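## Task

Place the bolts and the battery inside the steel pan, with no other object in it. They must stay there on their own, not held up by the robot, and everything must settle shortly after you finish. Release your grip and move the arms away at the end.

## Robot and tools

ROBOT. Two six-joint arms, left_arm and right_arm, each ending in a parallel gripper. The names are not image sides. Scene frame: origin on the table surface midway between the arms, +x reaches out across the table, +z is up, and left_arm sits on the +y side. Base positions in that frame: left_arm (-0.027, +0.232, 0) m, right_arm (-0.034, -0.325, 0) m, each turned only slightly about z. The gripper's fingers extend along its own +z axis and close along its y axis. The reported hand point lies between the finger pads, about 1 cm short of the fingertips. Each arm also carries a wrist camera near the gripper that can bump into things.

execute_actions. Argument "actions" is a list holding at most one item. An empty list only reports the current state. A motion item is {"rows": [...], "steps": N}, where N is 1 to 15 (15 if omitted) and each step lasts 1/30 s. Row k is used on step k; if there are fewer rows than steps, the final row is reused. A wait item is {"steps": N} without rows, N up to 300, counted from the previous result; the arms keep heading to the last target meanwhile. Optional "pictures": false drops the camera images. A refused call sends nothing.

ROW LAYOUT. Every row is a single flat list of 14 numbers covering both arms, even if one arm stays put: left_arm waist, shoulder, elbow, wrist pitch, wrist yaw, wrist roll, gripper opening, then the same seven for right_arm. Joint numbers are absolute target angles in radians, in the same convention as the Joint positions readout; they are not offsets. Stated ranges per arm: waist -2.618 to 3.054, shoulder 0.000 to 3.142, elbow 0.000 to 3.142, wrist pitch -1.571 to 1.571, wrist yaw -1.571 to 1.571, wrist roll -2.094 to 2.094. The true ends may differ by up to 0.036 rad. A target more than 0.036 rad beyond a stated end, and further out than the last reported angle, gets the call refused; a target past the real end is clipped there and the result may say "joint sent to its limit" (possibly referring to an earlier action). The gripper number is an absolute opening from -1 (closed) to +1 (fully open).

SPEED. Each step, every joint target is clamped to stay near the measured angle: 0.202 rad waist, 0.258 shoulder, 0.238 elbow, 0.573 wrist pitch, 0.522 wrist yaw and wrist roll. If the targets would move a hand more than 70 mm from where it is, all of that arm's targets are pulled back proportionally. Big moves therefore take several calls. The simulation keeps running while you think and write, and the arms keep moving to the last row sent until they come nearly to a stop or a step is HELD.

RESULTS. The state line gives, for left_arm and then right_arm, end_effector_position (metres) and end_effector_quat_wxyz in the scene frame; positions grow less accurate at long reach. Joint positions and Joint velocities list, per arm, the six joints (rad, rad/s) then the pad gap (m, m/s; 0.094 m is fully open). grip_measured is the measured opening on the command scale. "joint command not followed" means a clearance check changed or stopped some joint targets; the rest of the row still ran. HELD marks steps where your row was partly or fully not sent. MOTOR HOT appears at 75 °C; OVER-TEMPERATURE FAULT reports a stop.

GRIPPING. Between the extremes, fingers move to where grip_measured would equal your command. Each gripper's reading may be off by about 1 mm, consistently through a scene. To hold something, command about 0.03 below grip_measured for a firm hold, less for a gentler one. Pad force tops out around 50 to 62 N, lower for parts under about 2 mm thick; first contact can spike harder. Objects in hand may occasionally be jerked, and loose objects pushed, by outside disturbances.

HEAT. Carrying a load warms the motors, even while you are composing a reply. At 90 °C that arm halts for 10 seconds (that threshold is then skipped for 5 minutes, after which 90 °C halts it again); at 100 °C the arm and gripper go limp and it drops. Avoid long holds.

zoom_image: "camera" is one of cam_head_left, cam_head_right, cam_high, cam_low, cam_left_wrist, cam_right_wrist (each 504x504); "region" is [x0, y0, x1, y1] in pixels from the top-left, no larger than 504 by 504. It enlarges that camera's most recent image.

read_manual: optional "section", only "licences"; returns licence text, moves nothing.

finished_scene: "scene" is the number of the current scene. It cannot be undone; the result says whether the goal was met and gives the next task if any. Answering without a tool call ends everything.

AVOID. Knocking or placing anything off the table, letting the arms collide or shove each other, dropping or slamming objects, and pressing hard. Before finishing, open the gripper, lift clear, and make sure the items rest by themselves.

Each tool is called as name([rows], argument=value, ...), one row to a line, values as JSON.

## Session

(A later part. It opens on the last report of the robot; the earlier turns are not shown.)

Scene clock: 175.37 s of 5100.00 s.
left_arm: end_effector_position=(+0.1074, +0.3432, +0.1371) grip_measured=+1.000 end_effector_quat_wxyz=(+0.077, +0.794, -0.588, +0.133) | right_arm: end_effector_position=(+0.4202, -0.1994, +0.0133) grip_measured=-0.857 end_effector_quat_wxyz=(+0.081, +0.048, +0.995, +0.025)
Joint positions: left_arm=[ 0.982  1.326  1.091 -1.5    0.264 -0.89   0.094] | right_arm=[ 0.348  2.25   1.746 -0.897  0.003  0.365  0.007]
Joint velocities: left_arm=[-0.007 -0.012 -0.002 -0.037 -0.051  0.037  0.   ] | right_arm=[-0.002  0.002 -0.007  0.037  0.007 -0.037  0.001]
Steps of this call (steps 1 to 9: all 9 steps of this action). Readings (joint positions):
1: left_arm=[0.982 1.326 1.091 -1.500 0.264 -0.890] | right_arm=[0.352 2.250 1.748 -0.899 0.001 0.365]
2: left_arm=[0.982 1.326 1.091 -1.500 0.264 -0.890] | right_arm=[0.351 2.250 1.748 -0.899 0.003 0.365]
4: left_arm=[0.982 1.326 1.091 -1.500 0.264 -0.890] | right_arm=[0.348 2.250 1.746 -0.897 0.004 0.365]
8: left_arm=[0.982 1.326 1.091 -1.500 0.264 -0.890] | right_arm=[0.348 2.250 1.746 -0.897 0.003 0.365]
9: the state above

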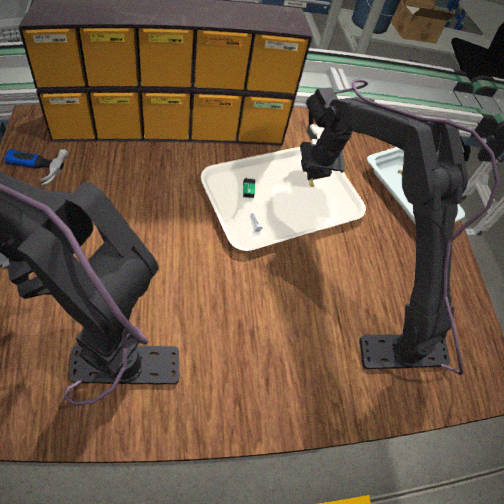

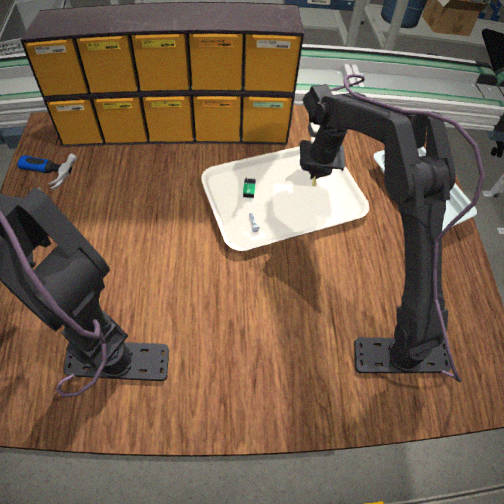

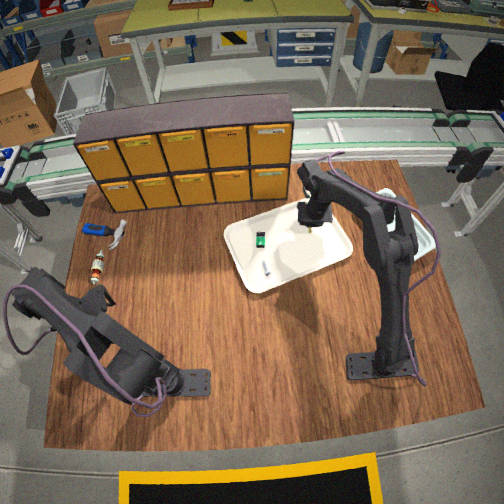

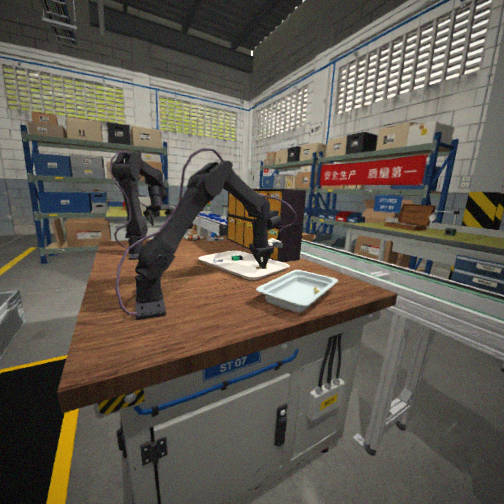

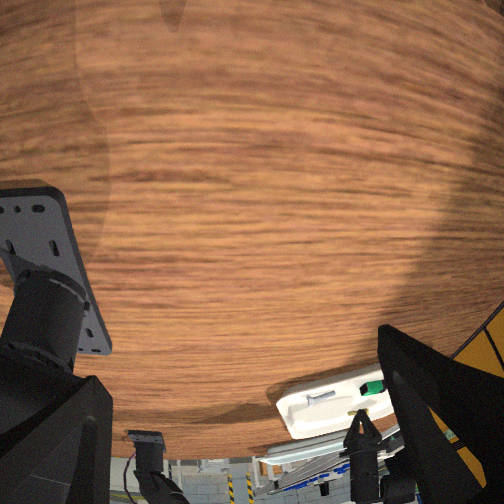

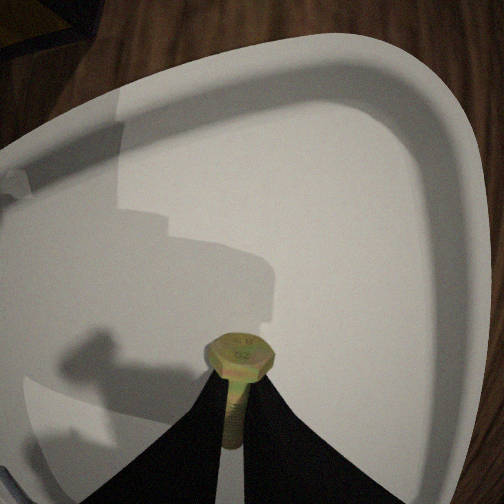

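execute_actions([
  {"rows":[[0.982,1.326,1.091,-1.5,0.264,-0.89,1,0.342,2.15,2.03,-1.3,0,0.36,-0.9]],"steps":10},
], pictures=false)

execute_actions([
  {"rows":[[0.982,1.326,1.091,-1.5,0.264,-0.89,1,-0.207,2.15,2.03,-1.36,0,-0.5,-0.9]]},
], pictures=false)

execute_actions([
  {"rows":[[0.982,1.326,1.091,-1.5,0.264,-0.89,1,-0.207,2.17,1.8,-1.09,0,-0.5,-0.9]]},
])

Scene clock: 183.87 s of 5100.00 s.
left_arm: end_effector_position=(+0.1074, +0.3432, +0.1371) grip_measured=+1.000 end_effector_quat_wxyz=(+0.077, +0.794, -0.588, +0.133) | right_arm: end_effector_position=(+0.4198, -0.1995, +0.1292) grip_measured=-0.857 end_effector_quat_wxyz=(+0.111, +0.048, +0.992, +0.035)
Joint positions: left_arm=[ 0.982  1.326  1.091 -1.5    0.264 -0.89   0.094] | right_arm=[ 0.348  2.143  2.023 -1.218  0.003  0.365  0.007]
Joint velocities: left_arm=[-0.017  0.002  0.002  0.007  0.022 -0.066  0.   ] | right_arm=[ 0.002 -0.31   0.149 -0.359  0.022 -0.037 -0.   ]
Steps of this call (steps 1 to 15: the robot went on to your last target; steps 16 to 90: nothing new was sent; then 5.17 s passed at rest; steps 91 to 100: all 10 steps of this action). Readings (joint positions):
91: left_arm=[0.982 1.326 1.091 -1.500 0.264 -0.890] | right_arm=[0.348 2.250 1.771 -0.934 0.003 0.365]
92: left_arm=[0.982 1.326 1.091 -1.500 0.264 -0.890] | right_arm=[0.348 2.253 1.809 -0.994 0.003 0.365]
94: left_arm=[0.982 1.326 1.091 -1.500 0.264 -0.890] | right_arm=[0.348 2.243 1.892 -1.082 0.003 0.365]
98: left_arm=[0.982 1.326 1.091 -1.500 0.264 -0.890] | right_arm=[0.348 2.174 2.005 -1.188 0.003 0.365]
100: the state above

Scene clock: 184.37 s of 5100.00 s.
left_arm: end_effector_position=(+0.1074, +0.3432, +0.1371) grip_measured=+1.000 end_effector_quat_wxyz=(+0.077, +0.794, -0.588, +0.133) | right_arm: end_effector_position=(+0.3861, -0.4726, +0.1188) grip_measured=-0.857 end_effector_quat_wxyz=(+0.051, -0.041, +0.998, -0.026)
Joint positions: left_arm=[ 0.982  1.326  1.091 -1.5    0.264 -0.89   0.094] | right_arm=[-0.257  2.159  2.028 -1.326  0.011 -0.419  0.007]
Joint velocities: left_arm=[-0.002  0.007  0.002 -0.051  0.007 -0.022  0.   ] | right_arm=[-0.457 -0.002 -0.002 -0.11   0.154 -0.549  0.001]
Steps of this call (steps 1 to 15: all 15 steps of this action). Readings (joint positions):
1: left_arm=[0.982 1.326 1.091 -1.500 0.264 -0.890] | right_arm=[0.337 2.135 2.027 -1.231 -0.002 0.309]
2: left_arm=[0.982 1.326 1.091 -1.500 0.264 -0.890] | right_arm=[0.319 2.132 2.028 -1.245 -0.010 0.233]
4: left_arm=[0.982 1.326 1.091 -1.500 0.264 -0.890] | right_arm=[0.250 2.136 2.028 -1.272 -0.013 0.084]
8: left_arm=[0.982 1.326 1.091 -1.500 0.264 -0.890] | right_arm=[0.056 2.153 2.028 -1.300 -0.012 -0.187]
15: the state above

Scene clock: 184.87 s of 5100.00 s.
left_arm: end_effector_position=(+0.1074, +0.3432, +0.1371) grip_measured=+1.000 end_effector_quat_wxyz=(+0.077, +0.794, -0.588, +0.133) | right_arm: end_effector_position=(+0.3860, -0.4463, +0.0437) grip_measured=-0.857 end_effector_quat_wxyz=(+0.025, -0.105, +0.994, -0.015)
Joint positions: left_arm=[ 0.982  1.326  1.091 -1.5    0.264 -0.89   0.094] | right_arm=[-0.202  2.194  1.789 -1.108  0.008 -0.491  0.007]
Joint velocities: left_arm=[-0.017  0.002 -0.002  0.007 -0.007  0.022  0.   ] | right_arm=[-0.007 -0.002 -0.002  0.11   0.007 -0.051 -0.   ]
Steps of this call (steps 1 to 15: all 15 steps of this action). Readings (joint positions):
1: left_arm=[0.982 1.326 1.091 -1.500 0.264 -0.890] | right_arm=[-0.266 2.151 1.989 -1.289 0.015 -0.434]
2: left_arm=[0.982 1.326 1.091 -1.500 0.264 -0.890] | right_arm=[-0.267 2.135 1.929 -1.236 0.017 -0.445]
4: left_arm=[0.982 1.326 1.091 -1.500 0.264 -0.890] | right_arm=[-0.249 2.145 1.847 -1.189 0.017 -0.463]
8: left_arm=[0.982 1.326 1.091 -1.500 0.264 -0.890] | right_arm=[-0.207 2.198 1.792 -1.145 0.011 -0.482]
15: the state above

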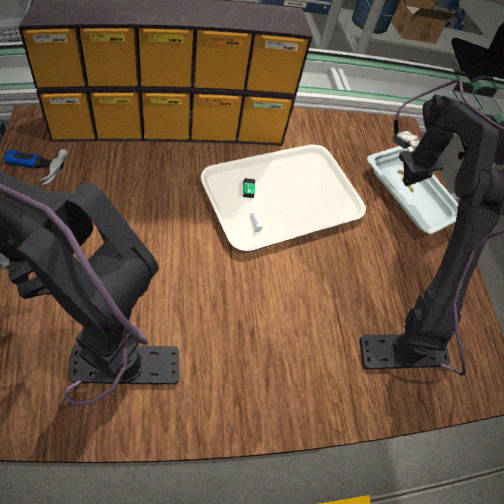

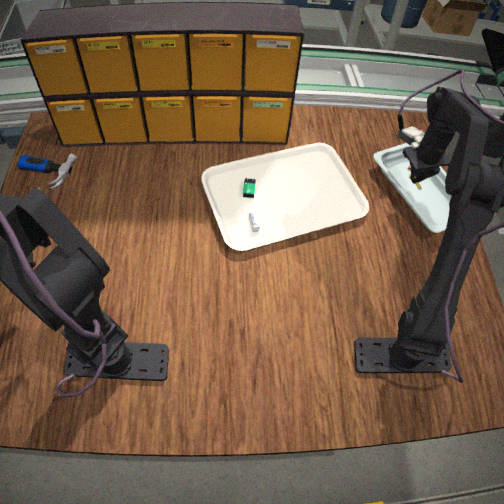

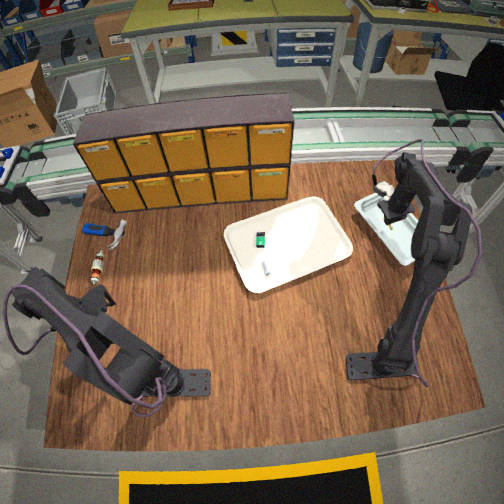

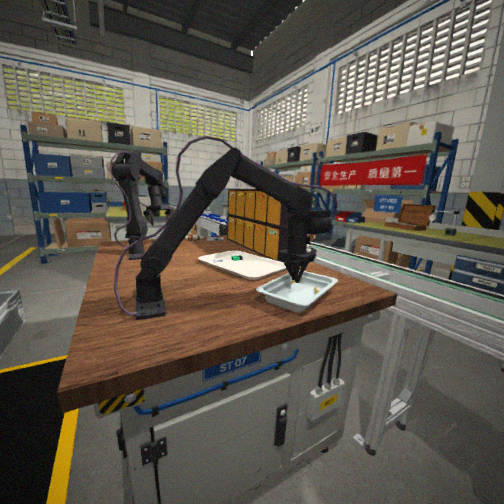

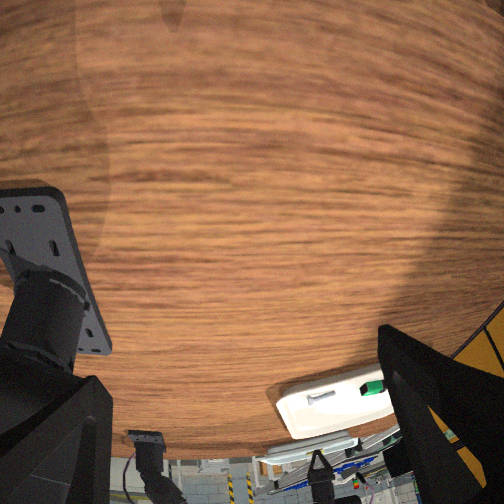

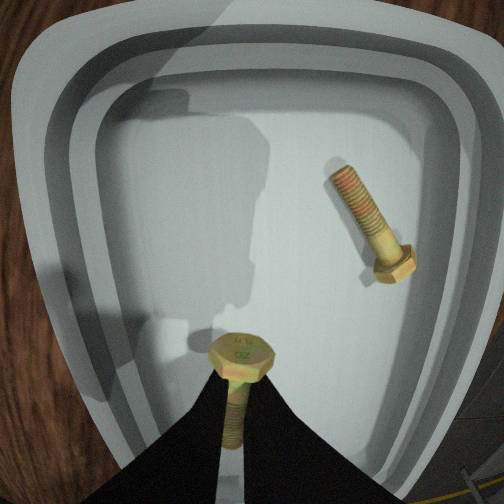

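execute_actions([
  {"rows":[[0.982,1.326,1.091,-1.5,0.264,-0.89,1,-0.207,2.17,1.8,-1.09,0,-0.5,-0.4]],"steps":5},
], pictures=false)

execute_actions([
  {"rows":[[0.982,1.326,1.091,-1.5,0.264,-0.89,1,-0.207,2.14,2.03,-1.3,0,-0.2,0]],"steps":9},
], pictures=false)

execute_actions([
  {"rows":[[0.982,1.326,1.091,-1.5,0.264,-0.89,1,0.74,2.14,2.03,-1.36,0,0.15,0]]},
], pictures=false)

execute_actions([
  {"rows":[[0.982,1.326,1.091,-1.5,0.264,-0.89,1,0.74,2.17,1.95,-1.28,0,0.15,0]],"steps":12},
])

Scene clock: 207.53 s of 5100.00 s.
left_arm: end_effector_position=(+0.1074, +0.3432, +0.1371) grip_measured=+1.000 end_effector_quat_wxyz=(+0.077, +0.794, -0.588, +0.133) | right_arm: end_effector_position=(+0.3882, -0.4470, +0.0440) grip_measured=-0.403 end_effector_quat_wxyz=(+0.030, -0.106, +0.994, -0.016)
Joint positions: left_arm=[ 0.982  1.326  1.091 -1.5    0.264 -0.89   0.094] | right_arm=[-0.202  2.193  1.789 -1.099  0.008 -0.494  0.028]
Joint velocities: left_arm=[-0.002 -0.007 -0.002 -0.007 -0.037  0.037  0.   ] | right_arm=[-0.012 -0.012  0.002  0.022 -0.037 -0.007  0.003]
Steps of this call (steps 1 to 15: the robot went on to your last target; steps 16 to 90: nothing new was sent; then 19.50 s passed at rest; steps 91 to 95: all 5 steps of this action). Readings (joint positions):
91: left_arm=[0.982 1.326 1.091 -1.500 0.264 -0.890] | right_arm=[-0.202 2.193 1.789 -1.099 0.008 -0.494]
92: left_arm=[0.982 1.326 1.091 -1.500 0.264 -0.890] | right_arm=[-0.202 2.193 1.789 -1.099 0.008 -0.494]
94: left_arm=[0.982 1.326 1.091 -1.500 0.264 -0.890] | right_arm=[-0.202 2.193 1.789 -1.099 0.008 -0.494]
95: the state above

Scene clock: 207.83 s of 5100.00 s.
left_arm: end_effector_position=(+0.1074, +0.3432, +0.1371) grip_measured=+1.000 end_effector_quat_wxyz=(+0.077, +0.794, -0.588, +0.133) | right_arm: end_effector_position=(+0.4117, -0.4538, +0.1335) grip_measured=-0.003 end_effector_quat_wxyz=(+0.104, +0.016, +0.994, -0.032)
Joint positions: left_arm=[ 0.982  1.326  1.091 -1.5    0.264 -0.89   0.094] | right_arm=[-0.202  2.131  2.025 -1.246  0.008 -0.25   0.047]
Joint velocities: left_arm=[ 0.007 -0.002 -0.022 -0.037 -0.007 -0.022  0.   ] | right_arm=[-0.027 -0.188  0.076 -0.212 -0.022  0.3    0.001]
Steps of this call (steps 1 to 9: all 9 steps of this action). Readings (joint positions):
1: left_arm=[0.982 1.326 1.091 -1.500 0.264 -0.890] | right_arm=[-0.202 2.198 1.818 -1.131 0.008 -0.460]
2: left_arm=[0.982 1.326 1.091 -1.500 0.264 -0.890] | right_arm=[-0.202 2.208 1.866 -1.173 0.008 -0.416]
4: left_arm=[0.982 1.326 1.091 -1.500 0.264 -0.890] | right_arm=[-0.202 2.200 1.953 -1.211 0.008 -0.341]
8: left_arm=[0.982 1.326 1.091 -1.500 0.264 -0.890] | right_arm=[-0.202 2.139 2.021 -1.239 0.008 -0.261]
9: the state above

Scene clock: 208.33 s of 5100.00 s.
left_arm: end_effector_position=(+0.1074, +0.3432, +0.1371) grip_measured=+1.000 end_effector_quat_wxyz=(+0.077, +0.794, -0.588, +0.133) | right_arm: end_effector_position=(+0.3789, -0.1515, +0.1248) grip_measured=-0.002 end_effector_quat_wxyz=(+0.068, -0.144, +0.987, +0.011)
Joint positions: left_arm=[ 0.982  1.326  1.091 -1.5    0.264 -0.89   0.094] | right_arm=[ 0.479  2.145  2.027 -1.315  0.012  0.109  0.047]
Joint velocities: left_arm=[-0.017 -0.012  0.002 -0.007 -0.037  0.022  0.   ] | right_arm=[ 1.56  -0.002 -0.007  0.066 -0.007  0.183  0.   ]
Steps of this call (steps 1 to 15: all 15 steps of this action). Readings (joint positions):
1: left_arm=[0.982 1.326 1.091 -1.500 0.264 -0.890] | right_arm=[-0.191 2.127 2.026 -1.255 0.012 -0.204]
2: left_arm=[0.982 1.326 1.091 -1.500 0.264 -0.890] | right_arm=[-0.173 2.126 2.027 -1.266 0.018 -0.151]
4: left_arm=[0.982 1.326 1.091 -1.500 0.264 -0.890] | right_arm=[-0.102 2.131 2.027 -1.287 0.019 -0.068]
8: left_arm=[0.982 1.326 1.091 -1.500 0.264 -0.890] | right_arm=[0.094 2.142 2.027 -1.306 0.018 0.035]
15: the state above

Scene clock: 208.73 s of 5100.00 s.
left_arm: end_effector_position=(+0.1074, +0.3432, +0.1371) grip_measured=+1.000 end_effector_quat_wxyz=(+0.077, +0.794, -0.588, +0.133) | right_arm: end_effector_position=(+0.3019, -0.0445, +0.0892) grip_measured=-0.002 end_effector_quat_wxyz=(+0.023, -0.271, +0.962, +0.017)
Joint positions: left_arm=[ 0.982  1.326  1.091 -1.5    0.264 -0.89   0.094] | right_arm=[ 0.767  2.181  1.95  -1.284 -0.013  0.14   0.047]
Joint velocities: left_arm=[-0.012  0.007 -0.017 -0.051 -0.007 -0.037  0.   ] | right_arm=[-0.335  0.007 -0.012 -0.007  0.081  0.095 -0.   ]
Steps of this call (steps 1 to 12: all 12 steps of this action). Readings (joint positions):
1: left_arm=[0.982 1.326 1.091 -1.500 0.264 -0.890] | right_arm=[0.535 2.146 2.019 -1.308 0.011 0.114]
2: left_arm=[0.982 1.326 1.091 -1.500 0.264 -0.890] | right_arm=[0.590 2.146 2.009 -1.299 0.011 0.118]
4: left_arm=[0.982 1.326 1.091 -1.500 0.264 -0.890] | right_arm=[0.693 2.153 1.982 -1.285 0.007 0.126]
8: left_arm=[0.982 1.326 1.091 -1.500 0.264 -0.890] | right_arm=[0.797 2.178 1.953 -1.284 -0.012 0.135]
12: the state above

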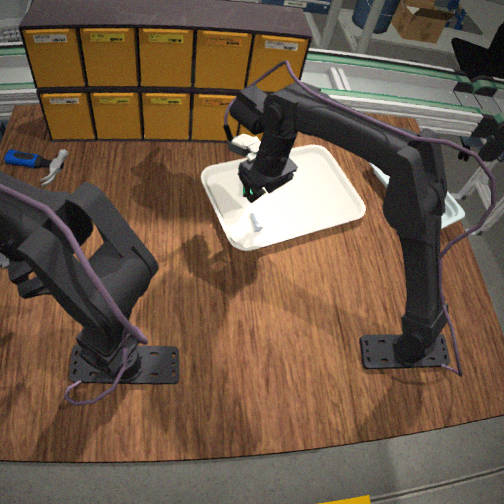

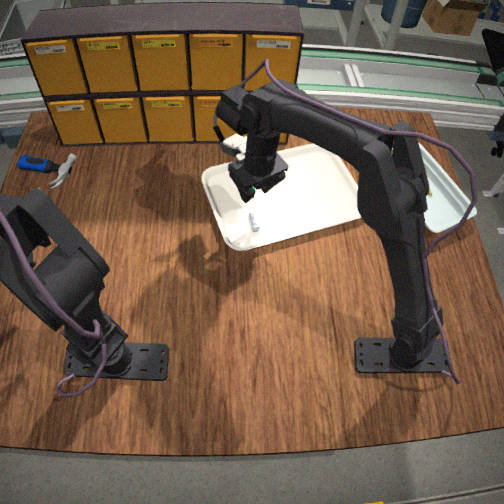

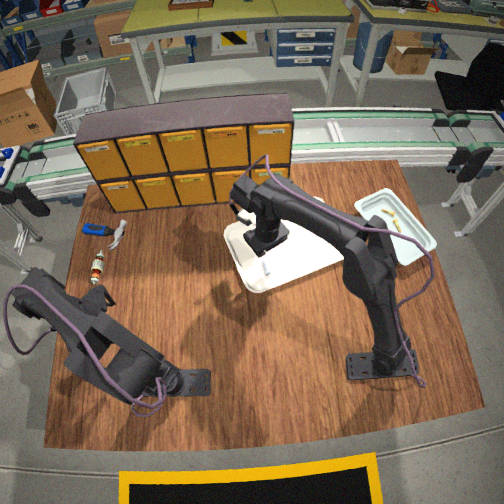

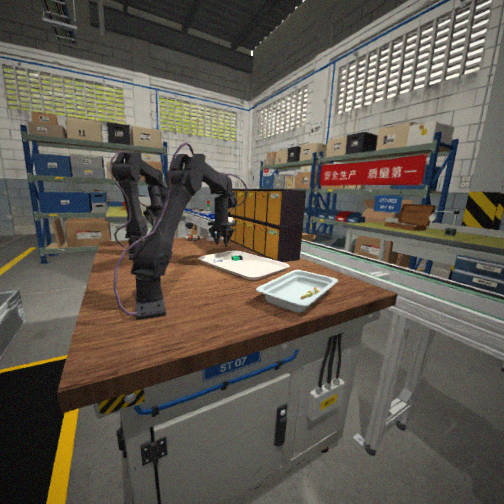

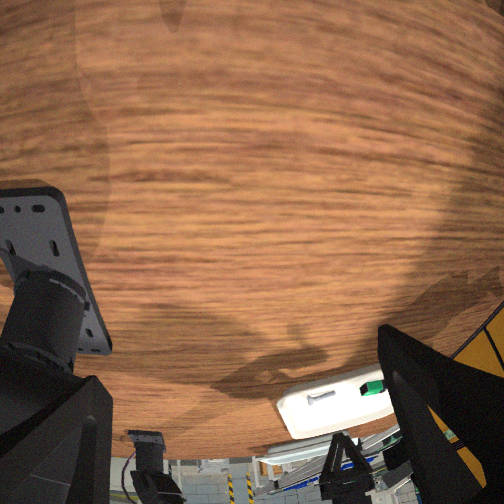

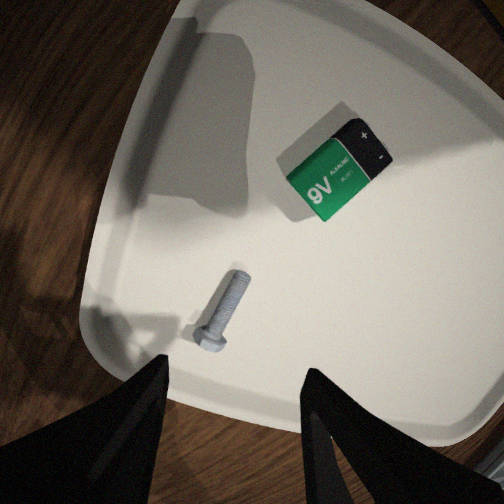

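execute_actions([
  {"rows":[[0.982,1.326,1.091,-1.5,0.264,-0.89,1,0.79,2.215,1.86,-1.08,0,0.6,0]]},
])

Scene clock: 217.47 s of 5100.00 s.
left_arm: end_effector_position=(+0.1074, +0.3432, +0.1371) grip_measured=+1.000 end_effector_quat_wxyz=(+0.077, +0.794, -0.588, +0.133) | right_arm: end_effector_position=(+0.3110, -0.0242, +0.0478) grip_measured=-0.002 end_effector_quat_wxyz=(+0.041, -0.068, +0.996, +0.033)
Joint positions: left_arm=[ 0.982  1.326  1.091 -1.5    0.264 -0.89   0.094] | right_arm=[ 0.793  2.229  1.859 -1.096 -0.003  0.577  0.047]
Joint velocities: left_arm=[-0.007  0.007  0.002  0.066  0.037 -0.007  0.   ] | right_arm=[ 0.002 -0.022  0.007 -0.081  0.007  0.081 -0.001]
Steps of this call (steps 1 to 30: the robot went on to your last target; steps 31 to 120: nothing new was sent; then 4.23 s passed at rest; steps 121 to 135: all 15 steps of this action). Readings (joint positions):
121: left_arm=[0.982 1.326 1.091 -1.500 0.264 -0.890] | right_arm=[0.739 2.181 1.936 -1.260 -0.004 0.208]
122: left_arm=[0.982 1.326 1.091 -1.500 0.264 -0.890] | right_arm=[0.744 2.180 1.917 -1.224 -0.003 0.286]
124: left_arm=[0.982 1.326 1.091 -1.500 0.264 -0.890] | right_arm=[0.762 2.194 1.886 -1.171 -0.003 0.398]
128: left_arm=[0.982 1.326 1.091 -1.500 0.264 -0.890] | right_arm=[0.791 2.226 1.861 -1.124 -0.003 0.514]
135: the state above

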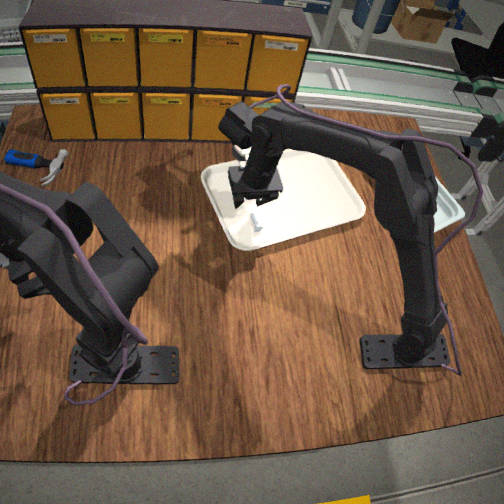

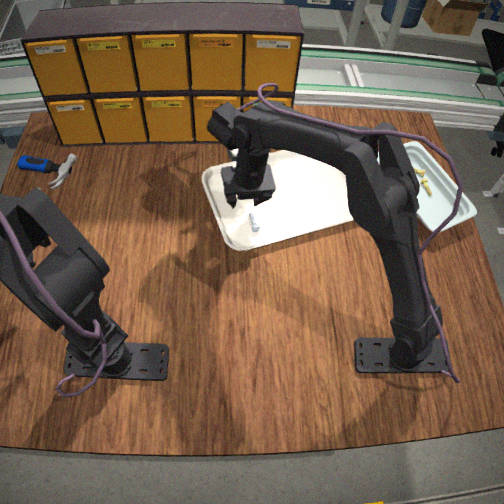

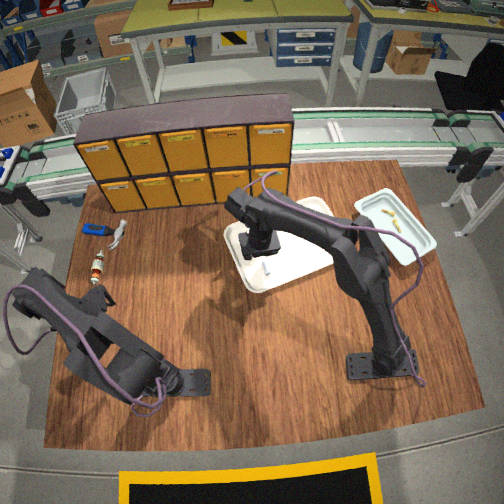

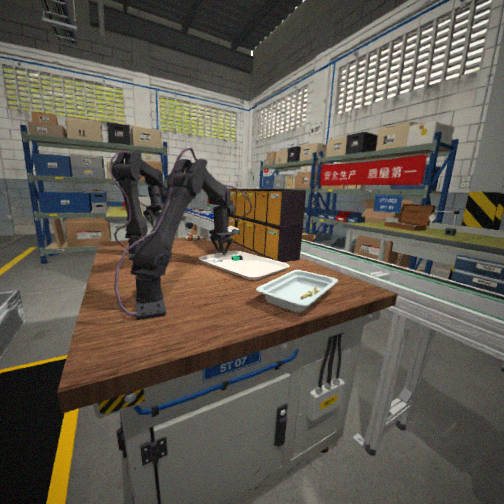

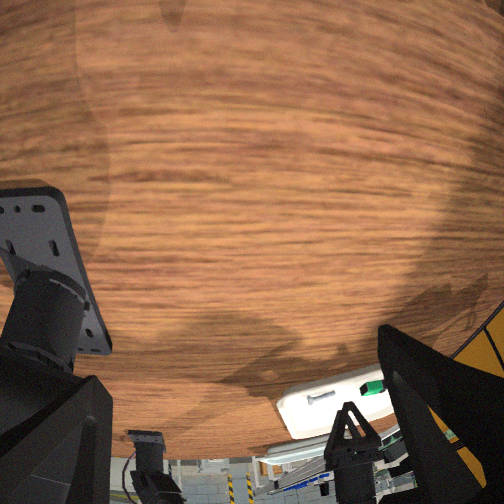

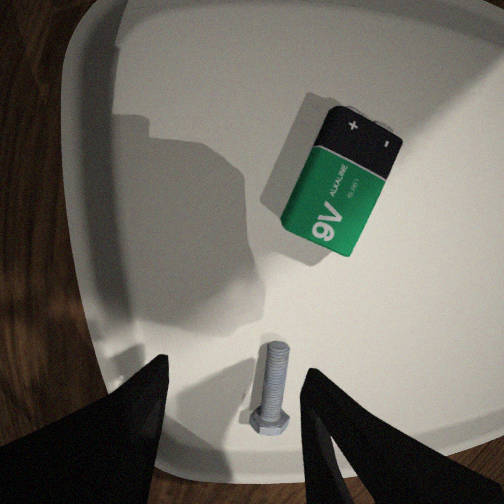

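execute_actions([
  {"rows":[[0.982,1.326,1.091,-1.5,0.264,-0.89,1,0.765,2.19,1.8,-1.08,0,0.67,-0.2]],"steps":11},
], pictures=false)

execute_actions([
  {"rows":[[0.982,1.326,1.091,-1.5,0.264,-0.89,1,0.765,2.215,1.735,-0.99,0,0.67,-0.2]],"steps":12},
])

Scene clock: 227.83 s of 5100.00 s.
left_arm: end_effector_position=(+0.1074, +0.3432, +0.1371) grip_measured=+1.000 end_effector_quat_wxyz=(+0.077, +0.794, -0.588, +0.133) | right_arm: end_effector_position=(+0.3101, -0.0387, +0.0405) grip_measured=-0.197 end_effector_quat_wxyz=(+0.032, -0.016, +0.999, +0.027)
Joint positions: left_arm=[ 0.982  1.326  1.091 -1.5    0.264 -0.89   0.094] | right_arm=[ 0.77   2.213  1.806 -1.08  -0.003  0.658  0.038]
Joint velocities: left_arm=[-0.017 -0.007 -0.037  0.022  0.037 -0.051  0.   ] | right_arm=[-0.002  0.002  0.002 -0.022 -0.037 -0.051 -0.   ]
Steps of this call (steps 1 to 30: the robot went on to your last target; steps 31 to 90: nothing new was sent; then 7.00 s passed at rest; steps 91 to 101: all 11 steps of this action). Readings (joint positions):
91: left_arm=[0.982 1.326 1.091 -1.500 0.264 -0.890] | right_arm=[0.792 2.226 1.850 -1.083 -0.003 0.604]
92: left_arm=[0.982 1.326 1.091 -1.500 0.264 -0.890] | right_arm=[0.790 2.219 1.836 -1.078 -0.003 0.616]
94: left_arm=[0.982 1.326 1.091 -1.500 0.264 -0.890] | right_arm=[0.783 2.213 1.815 -1.080 -0.003 0.633]
98: left_arm=[0.982 1.326 1.091 -1.500 0.264 -0.890] | right_arm=[0.771 2.213 1.806 -1.080 -0.003 0.652]
101: the state above

Scene clock: 228.23 s of 5100.00 s.
left_arm: end_effector_position=(+0.1074, +0.3432, +0.1371) grip_measured=+1.000 end_effector_quat_wxyz=(+0.077, +0.794, -0.588, +0.133) | right_arm: end_effector_position=(+0.3082, -0.0402, +0.0208) grip_measured=-0.197 end_effector_quat_wxyz=(+0.031, -0.013, +0.999, +0.027)
Joint positions: left_arm=[ 0.982  1.326  1.091 -1.5    0.264 -0.89   0.094] | right_arm=[ 0.77   2.22   1.738 -1.005 -0.003  0.664  0.038]
Joint velocities: left_arm=[-0.007  0.017 -0.002 -0.037 -0.051  0.037  0.   ] | right_arm=[-0.022 -0.002 -0.012  0.051  0.037  0.022  0.001]
Steps of this call (steps 1 to 12: all 12 steps of this action). Readings (joint positions):
1: left_arm=[0.982 1.326 1.091 -1.500 0.264 -0.890] | right_arm=[0.770 2.212 1.795 -1.067 -0.003 0.659]
2: left_arm=[0.982 1.326 1.091 -1.500 0.264 -0.890] | right_arm=[0.770 2.210 1.781 -1.049 -0.003 0.660]
4: left_arm=[0.982 1.326 1.091 -1.500 0.264 -0.890] | right_arm=[0.770 2.213 1.755 -1.029 -0.003 0.662]
8: left_arm=[0.982 1.326 1.091 -1.500 0.264 -0.890] | right_arm=[0.770 2.220 1.738 -1.017 -0.003 0.663]
12: the state above

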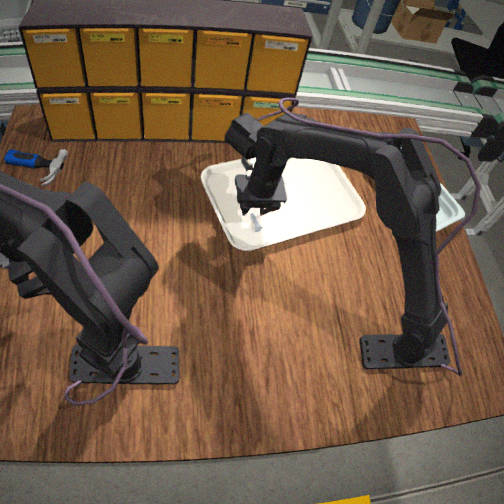

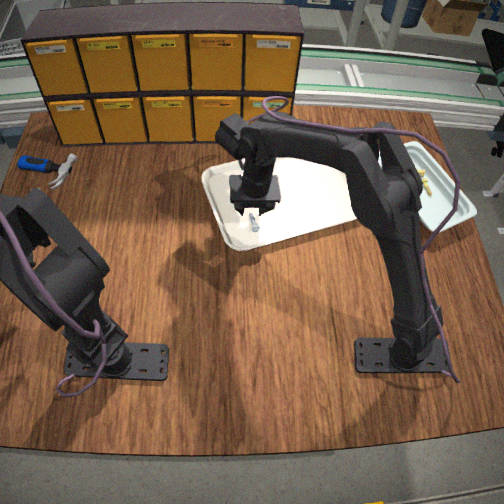

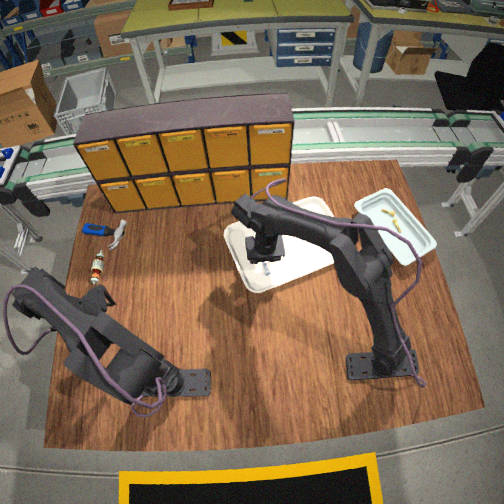

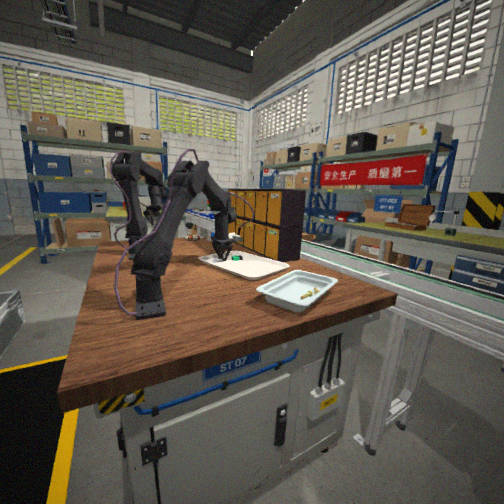

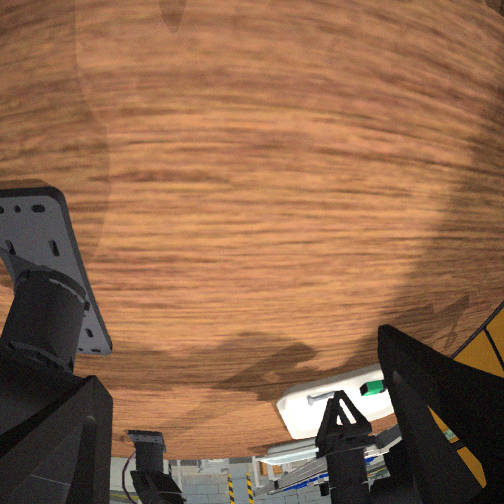

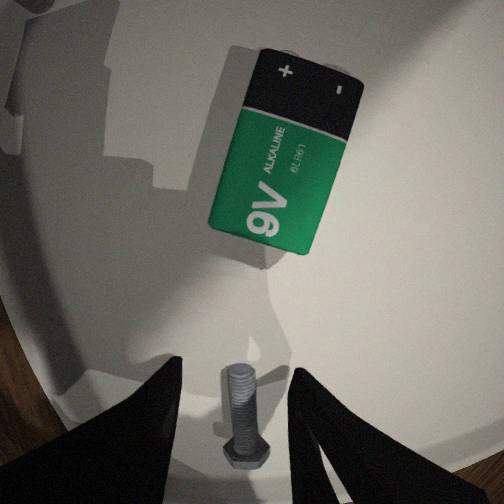

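execute_actions([
  {"rows":[[0.982,1.326,1.091,-1.5,0.264,-0.89,1,0.795,2.172,1.69,-0.99,0,0.68,-0.2]],"steps":9},
], pictures=false)

execute_actions([
  {"rows":[[0.982,1.326,1.091,-1.5,0.264,-0.89,1,0.795,2.178,1.64,-0.94,0,0.68,-0.3]],"steps":10},
])

Scene clock: 235.23 s of 5100.00 s.
left_arm: end_effector_position=(+0.1074, +0.3432, +0.1371) grip_measured=+1.000 end_effector_quat_wxyz=(+0.077, +0.794, -0.588, +0.133) | right_arm: end_effector_position=(+0.2977, -0.0377, +0.0206) grip_measured=-0.197 end_effector_quat_wxyz=(+0.030, -0.019, +0.999, +0.027)
Joint positions: left_arm=[ 0.982  1.326  1.091 -1.5    0.264 -0.89   0.094] | right_arm=[ 0.789  2.197  1.699 -0.992 -0.003  0.672  0.038]
Joint velocities: left_arm=[ 0.012 -0.002 -0.027  0.066 -0.022 -0.022  0.   ] | right_arm=[ 0.002 -0.012  0.002  0.051 -0.007 -0.066  0.001]
Steps of this call (steps 1 to 15: the robot went on to your last target; steps 16 to 90: nothing new was sent; then 3.70 s passed at rest; steps 91 to 99: all 9 steps of this action). Readings (joint positions):
91: left_arm=[0.982 1.326 1.091 -1.500 0.264 -0.890] | right_arm=[0.771 2.216 1.731 -0.994 -0.003 0.665]
92: left_arm=[0.982 1.326 1.091 -1.500 0.264 -0.890] | right_arm=[0.773 2.209 1.719 -0.990 -0.003 0.667]
94: left_arm=[0.982 1.326 1.091 -1.500 0.264 -0.890] | right_arm=[0.779 2.200 1.702 -0.992 -0.003 0.670]
98: left_arm=[0.982 1.326 1.091 -1.500 0.264 -0.890] | right_arm=[0.789 2.197 1.699 -0.992 -0.003 0.672]
99: the state above

Scene clock: 235.57 s of 5100.00 s.
left_arm: end_effector_position=(+0.1074, +0.3432, +0.1371) grip_measured=+1.000 end_effector_quat_wxyz=(+0.077, +0.794, -0.588, +0.133) | right_arm: end_effector_position=(+0.2959, -0.0393, +0.0140) grip_measured=-0.298 end_effector_quat_wxyz=(+0.034, -0.018, +0.999, +0.029)
Joint positions: left_arm=[ 0.982  1.326  1.091 -1.5    0.264 -0.89   0.094] | right_arm=[ 0.789  2.187  1.655 -0.949 -0.002  0.674  0.033]
Joint velocities: left_arm=[ 0.002  0.002  0.012 -0.022 -0.007  0.022  0.   ] | right_arm=[ 0.007 -0.007 -0.012  0.007 -0.095 -0.007 -0.   ]
Steps of this call (steps 1 to 10: all 10 steps of this action). Readings (joint positions):
1: left_arm=[0.982 1.326 1.091 -1.500 0.264 -0.890] | right_arm=[0.789 2.195 1.691 -0.983 -0.003 0.673]
2: left_arm=[0.982 1.326 1.091 -1.500 0.264 -0.890] | right_arm=[0.789 2.192 1.678 -0.971 -0.003 0.673]
4: left_arm=[0.982 1.326 1.091 -1.500 0.264 -0.890] | right_arm=[0.789 2.192 1.660 -0.962 -0.002 0.673]
8: left_arm=[0.982 1.326 1.091 -1.500 0.264 -0.890] | right_arm=[0.789 2.187 1.656 -0.951 -0.002 0.674]
10: the state above

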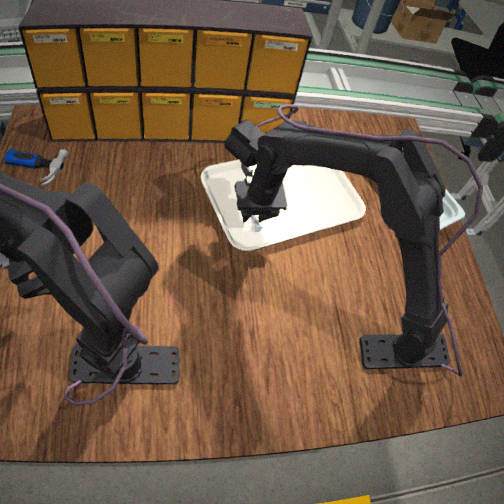

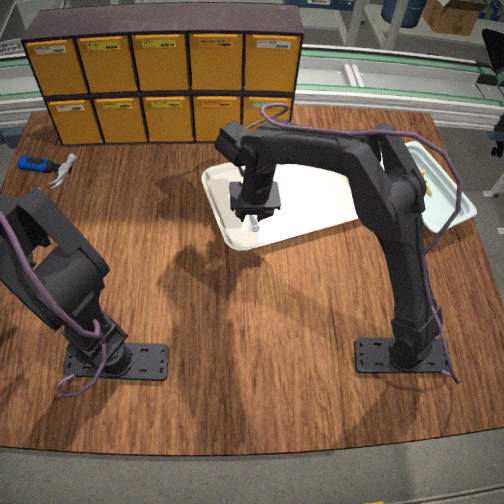

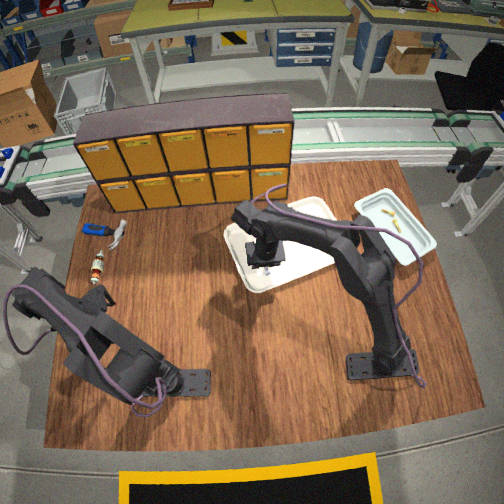

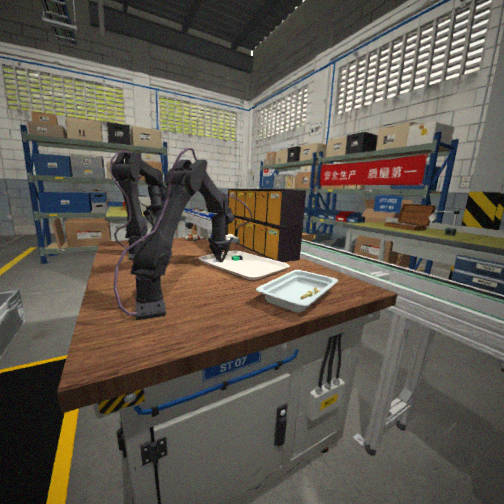

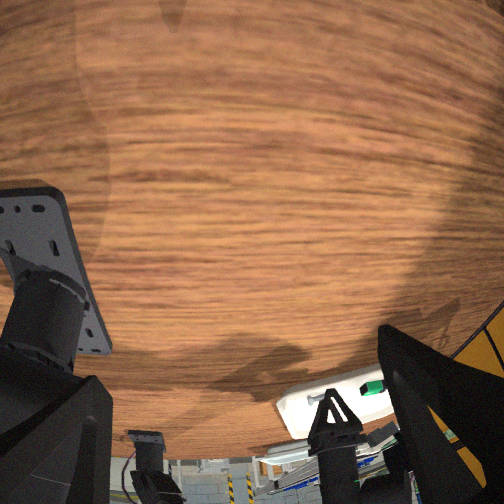

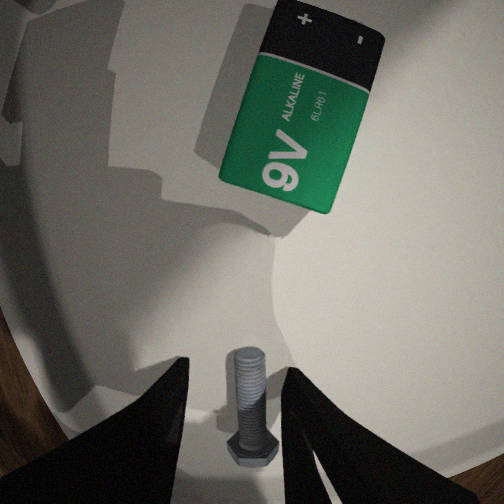

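execute_actions([
  {"rows":[[0.982,1.326,1.091,-1.5,0.264,-0.89,1,0.785,2.185,1.635,-0.935,0,0.68,-0.3],[0.982,1.326,1.091,-1.5,0.264,-0.89,1,0.785,2.185,1.635,-0.935,0,0.68,-0.3],[0.982,1.326,1.091,-1.5,0.264,-0.89,1,0.785,2.185,1.635,-0.935,0,0.68,-0.3],[0.982,1.326,1.091,-1.5,0.264,-0.89,1,0.785,2.185,1.635,-0.935,0,0.68,-0.3],[0.982,1.326,1.091,-1.5,0.264,-0.89,1,0.785,2.185,1.635,-0.935,0,0.68,-0.3],[0.982,1.326,1.091,-1.5,0.264,-0.89,1,0.785,2.185,1.635,-0.935,0,0.68,-0.92]],"steps":15},
])

Scene clock: 241.37 s of 5100.00 s.
left_arm: end_effector_position=(+0.1074, +0.3432, +0.1371) grip_measured=+1.000 end_effector_quat_wxyz=(+0.077, +0.794, -0.588, +0.133) | right_arm: end_effector_position=(+0.2955, -0.0401, +0.0130) grip_measured=-0.876 end_effector_quat_wxyz=(+0.034, -0.017, +0.999, +0.028)
Joint positions: left_arm=[ 0.982  1.326  1.091 -1.5    0.264 -0.89   0.094] | right_arm=[ 0.789  2.187  1.651 -0.947 -0.     0.675  0.006]
Joint velocities: left_arm=[ 0.002 -0.022 -0.017 -0.037 -0.037 -0.051  0.   ] | right_arm=[-0.007 -0.007  0.002  0.022 -0.037  0.007 -0.   ]
Steps of this call (steps 1 to 15: the robot went on to your last target; steps 16 to 90: nothing new was sent; then 2.30 s passed at rest; steps 91 to 105: all 15 steps of this action). Readings (joint positions):
91: left_arm=[0.982 1.326 1.091 -1.500 0.264 -0.890] | right_arm=[0.789 2.187 1.655 -0.949 -0.002 0.675]
92: left_arm=[0.982 1.326 1.091 -1.500 0.264 -0.890] | right_arm=[0.789 2.187 1.655 -0.949 -0.002 0.675]
94: left_arm=[0.982 1.326 1.091 -1.500 0.264 -0.890] | right_arm=[0.789 2.187 1.655 -0.949 -0.002 0.675]
98: left_arm=[0.982 1.326 1.091 -1.500 0.264 -0.890] | right_arm=[0.789 2.187 1.651 -0.947 -0.000 0.675]
105: the state above

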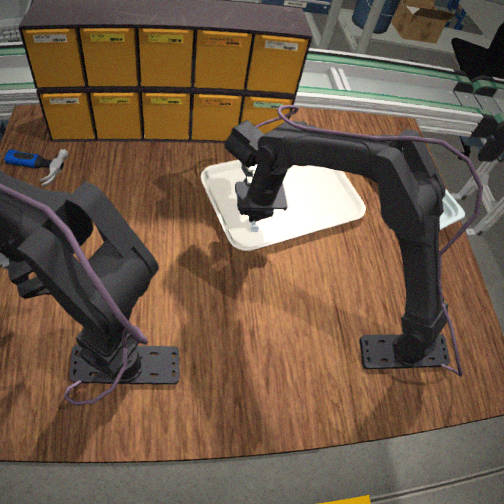

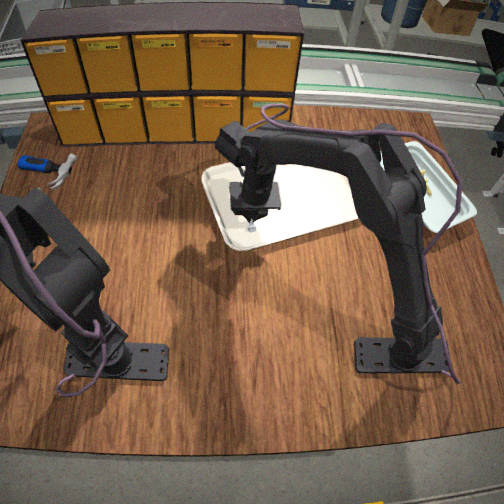

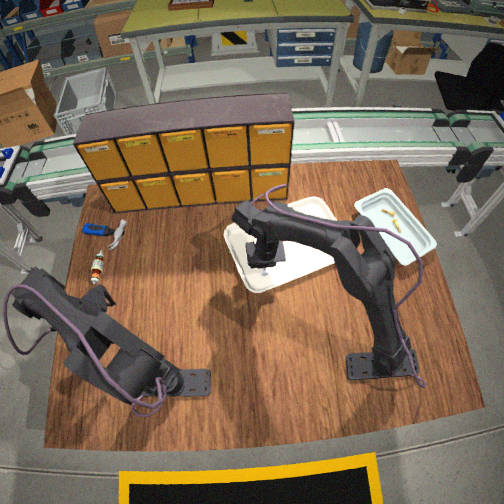

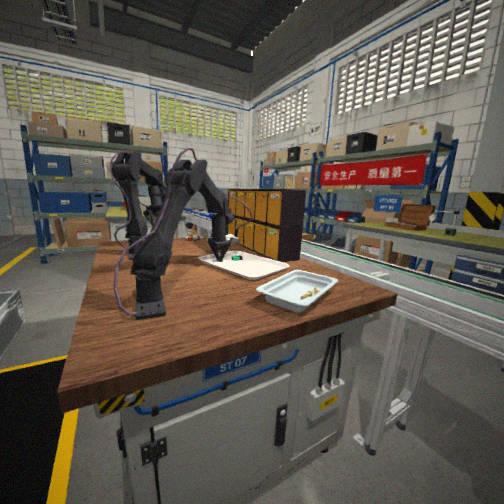

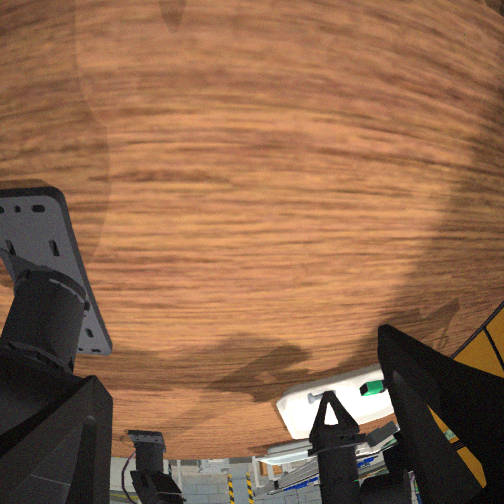

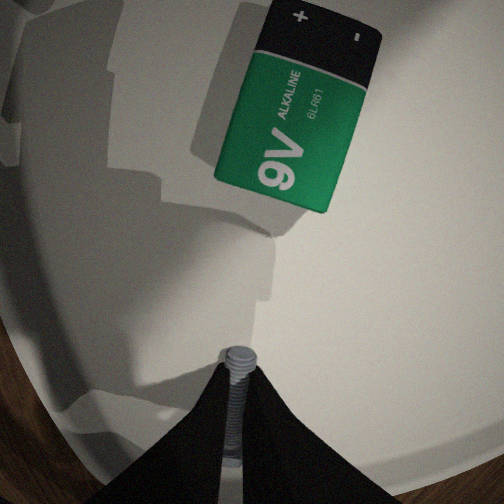

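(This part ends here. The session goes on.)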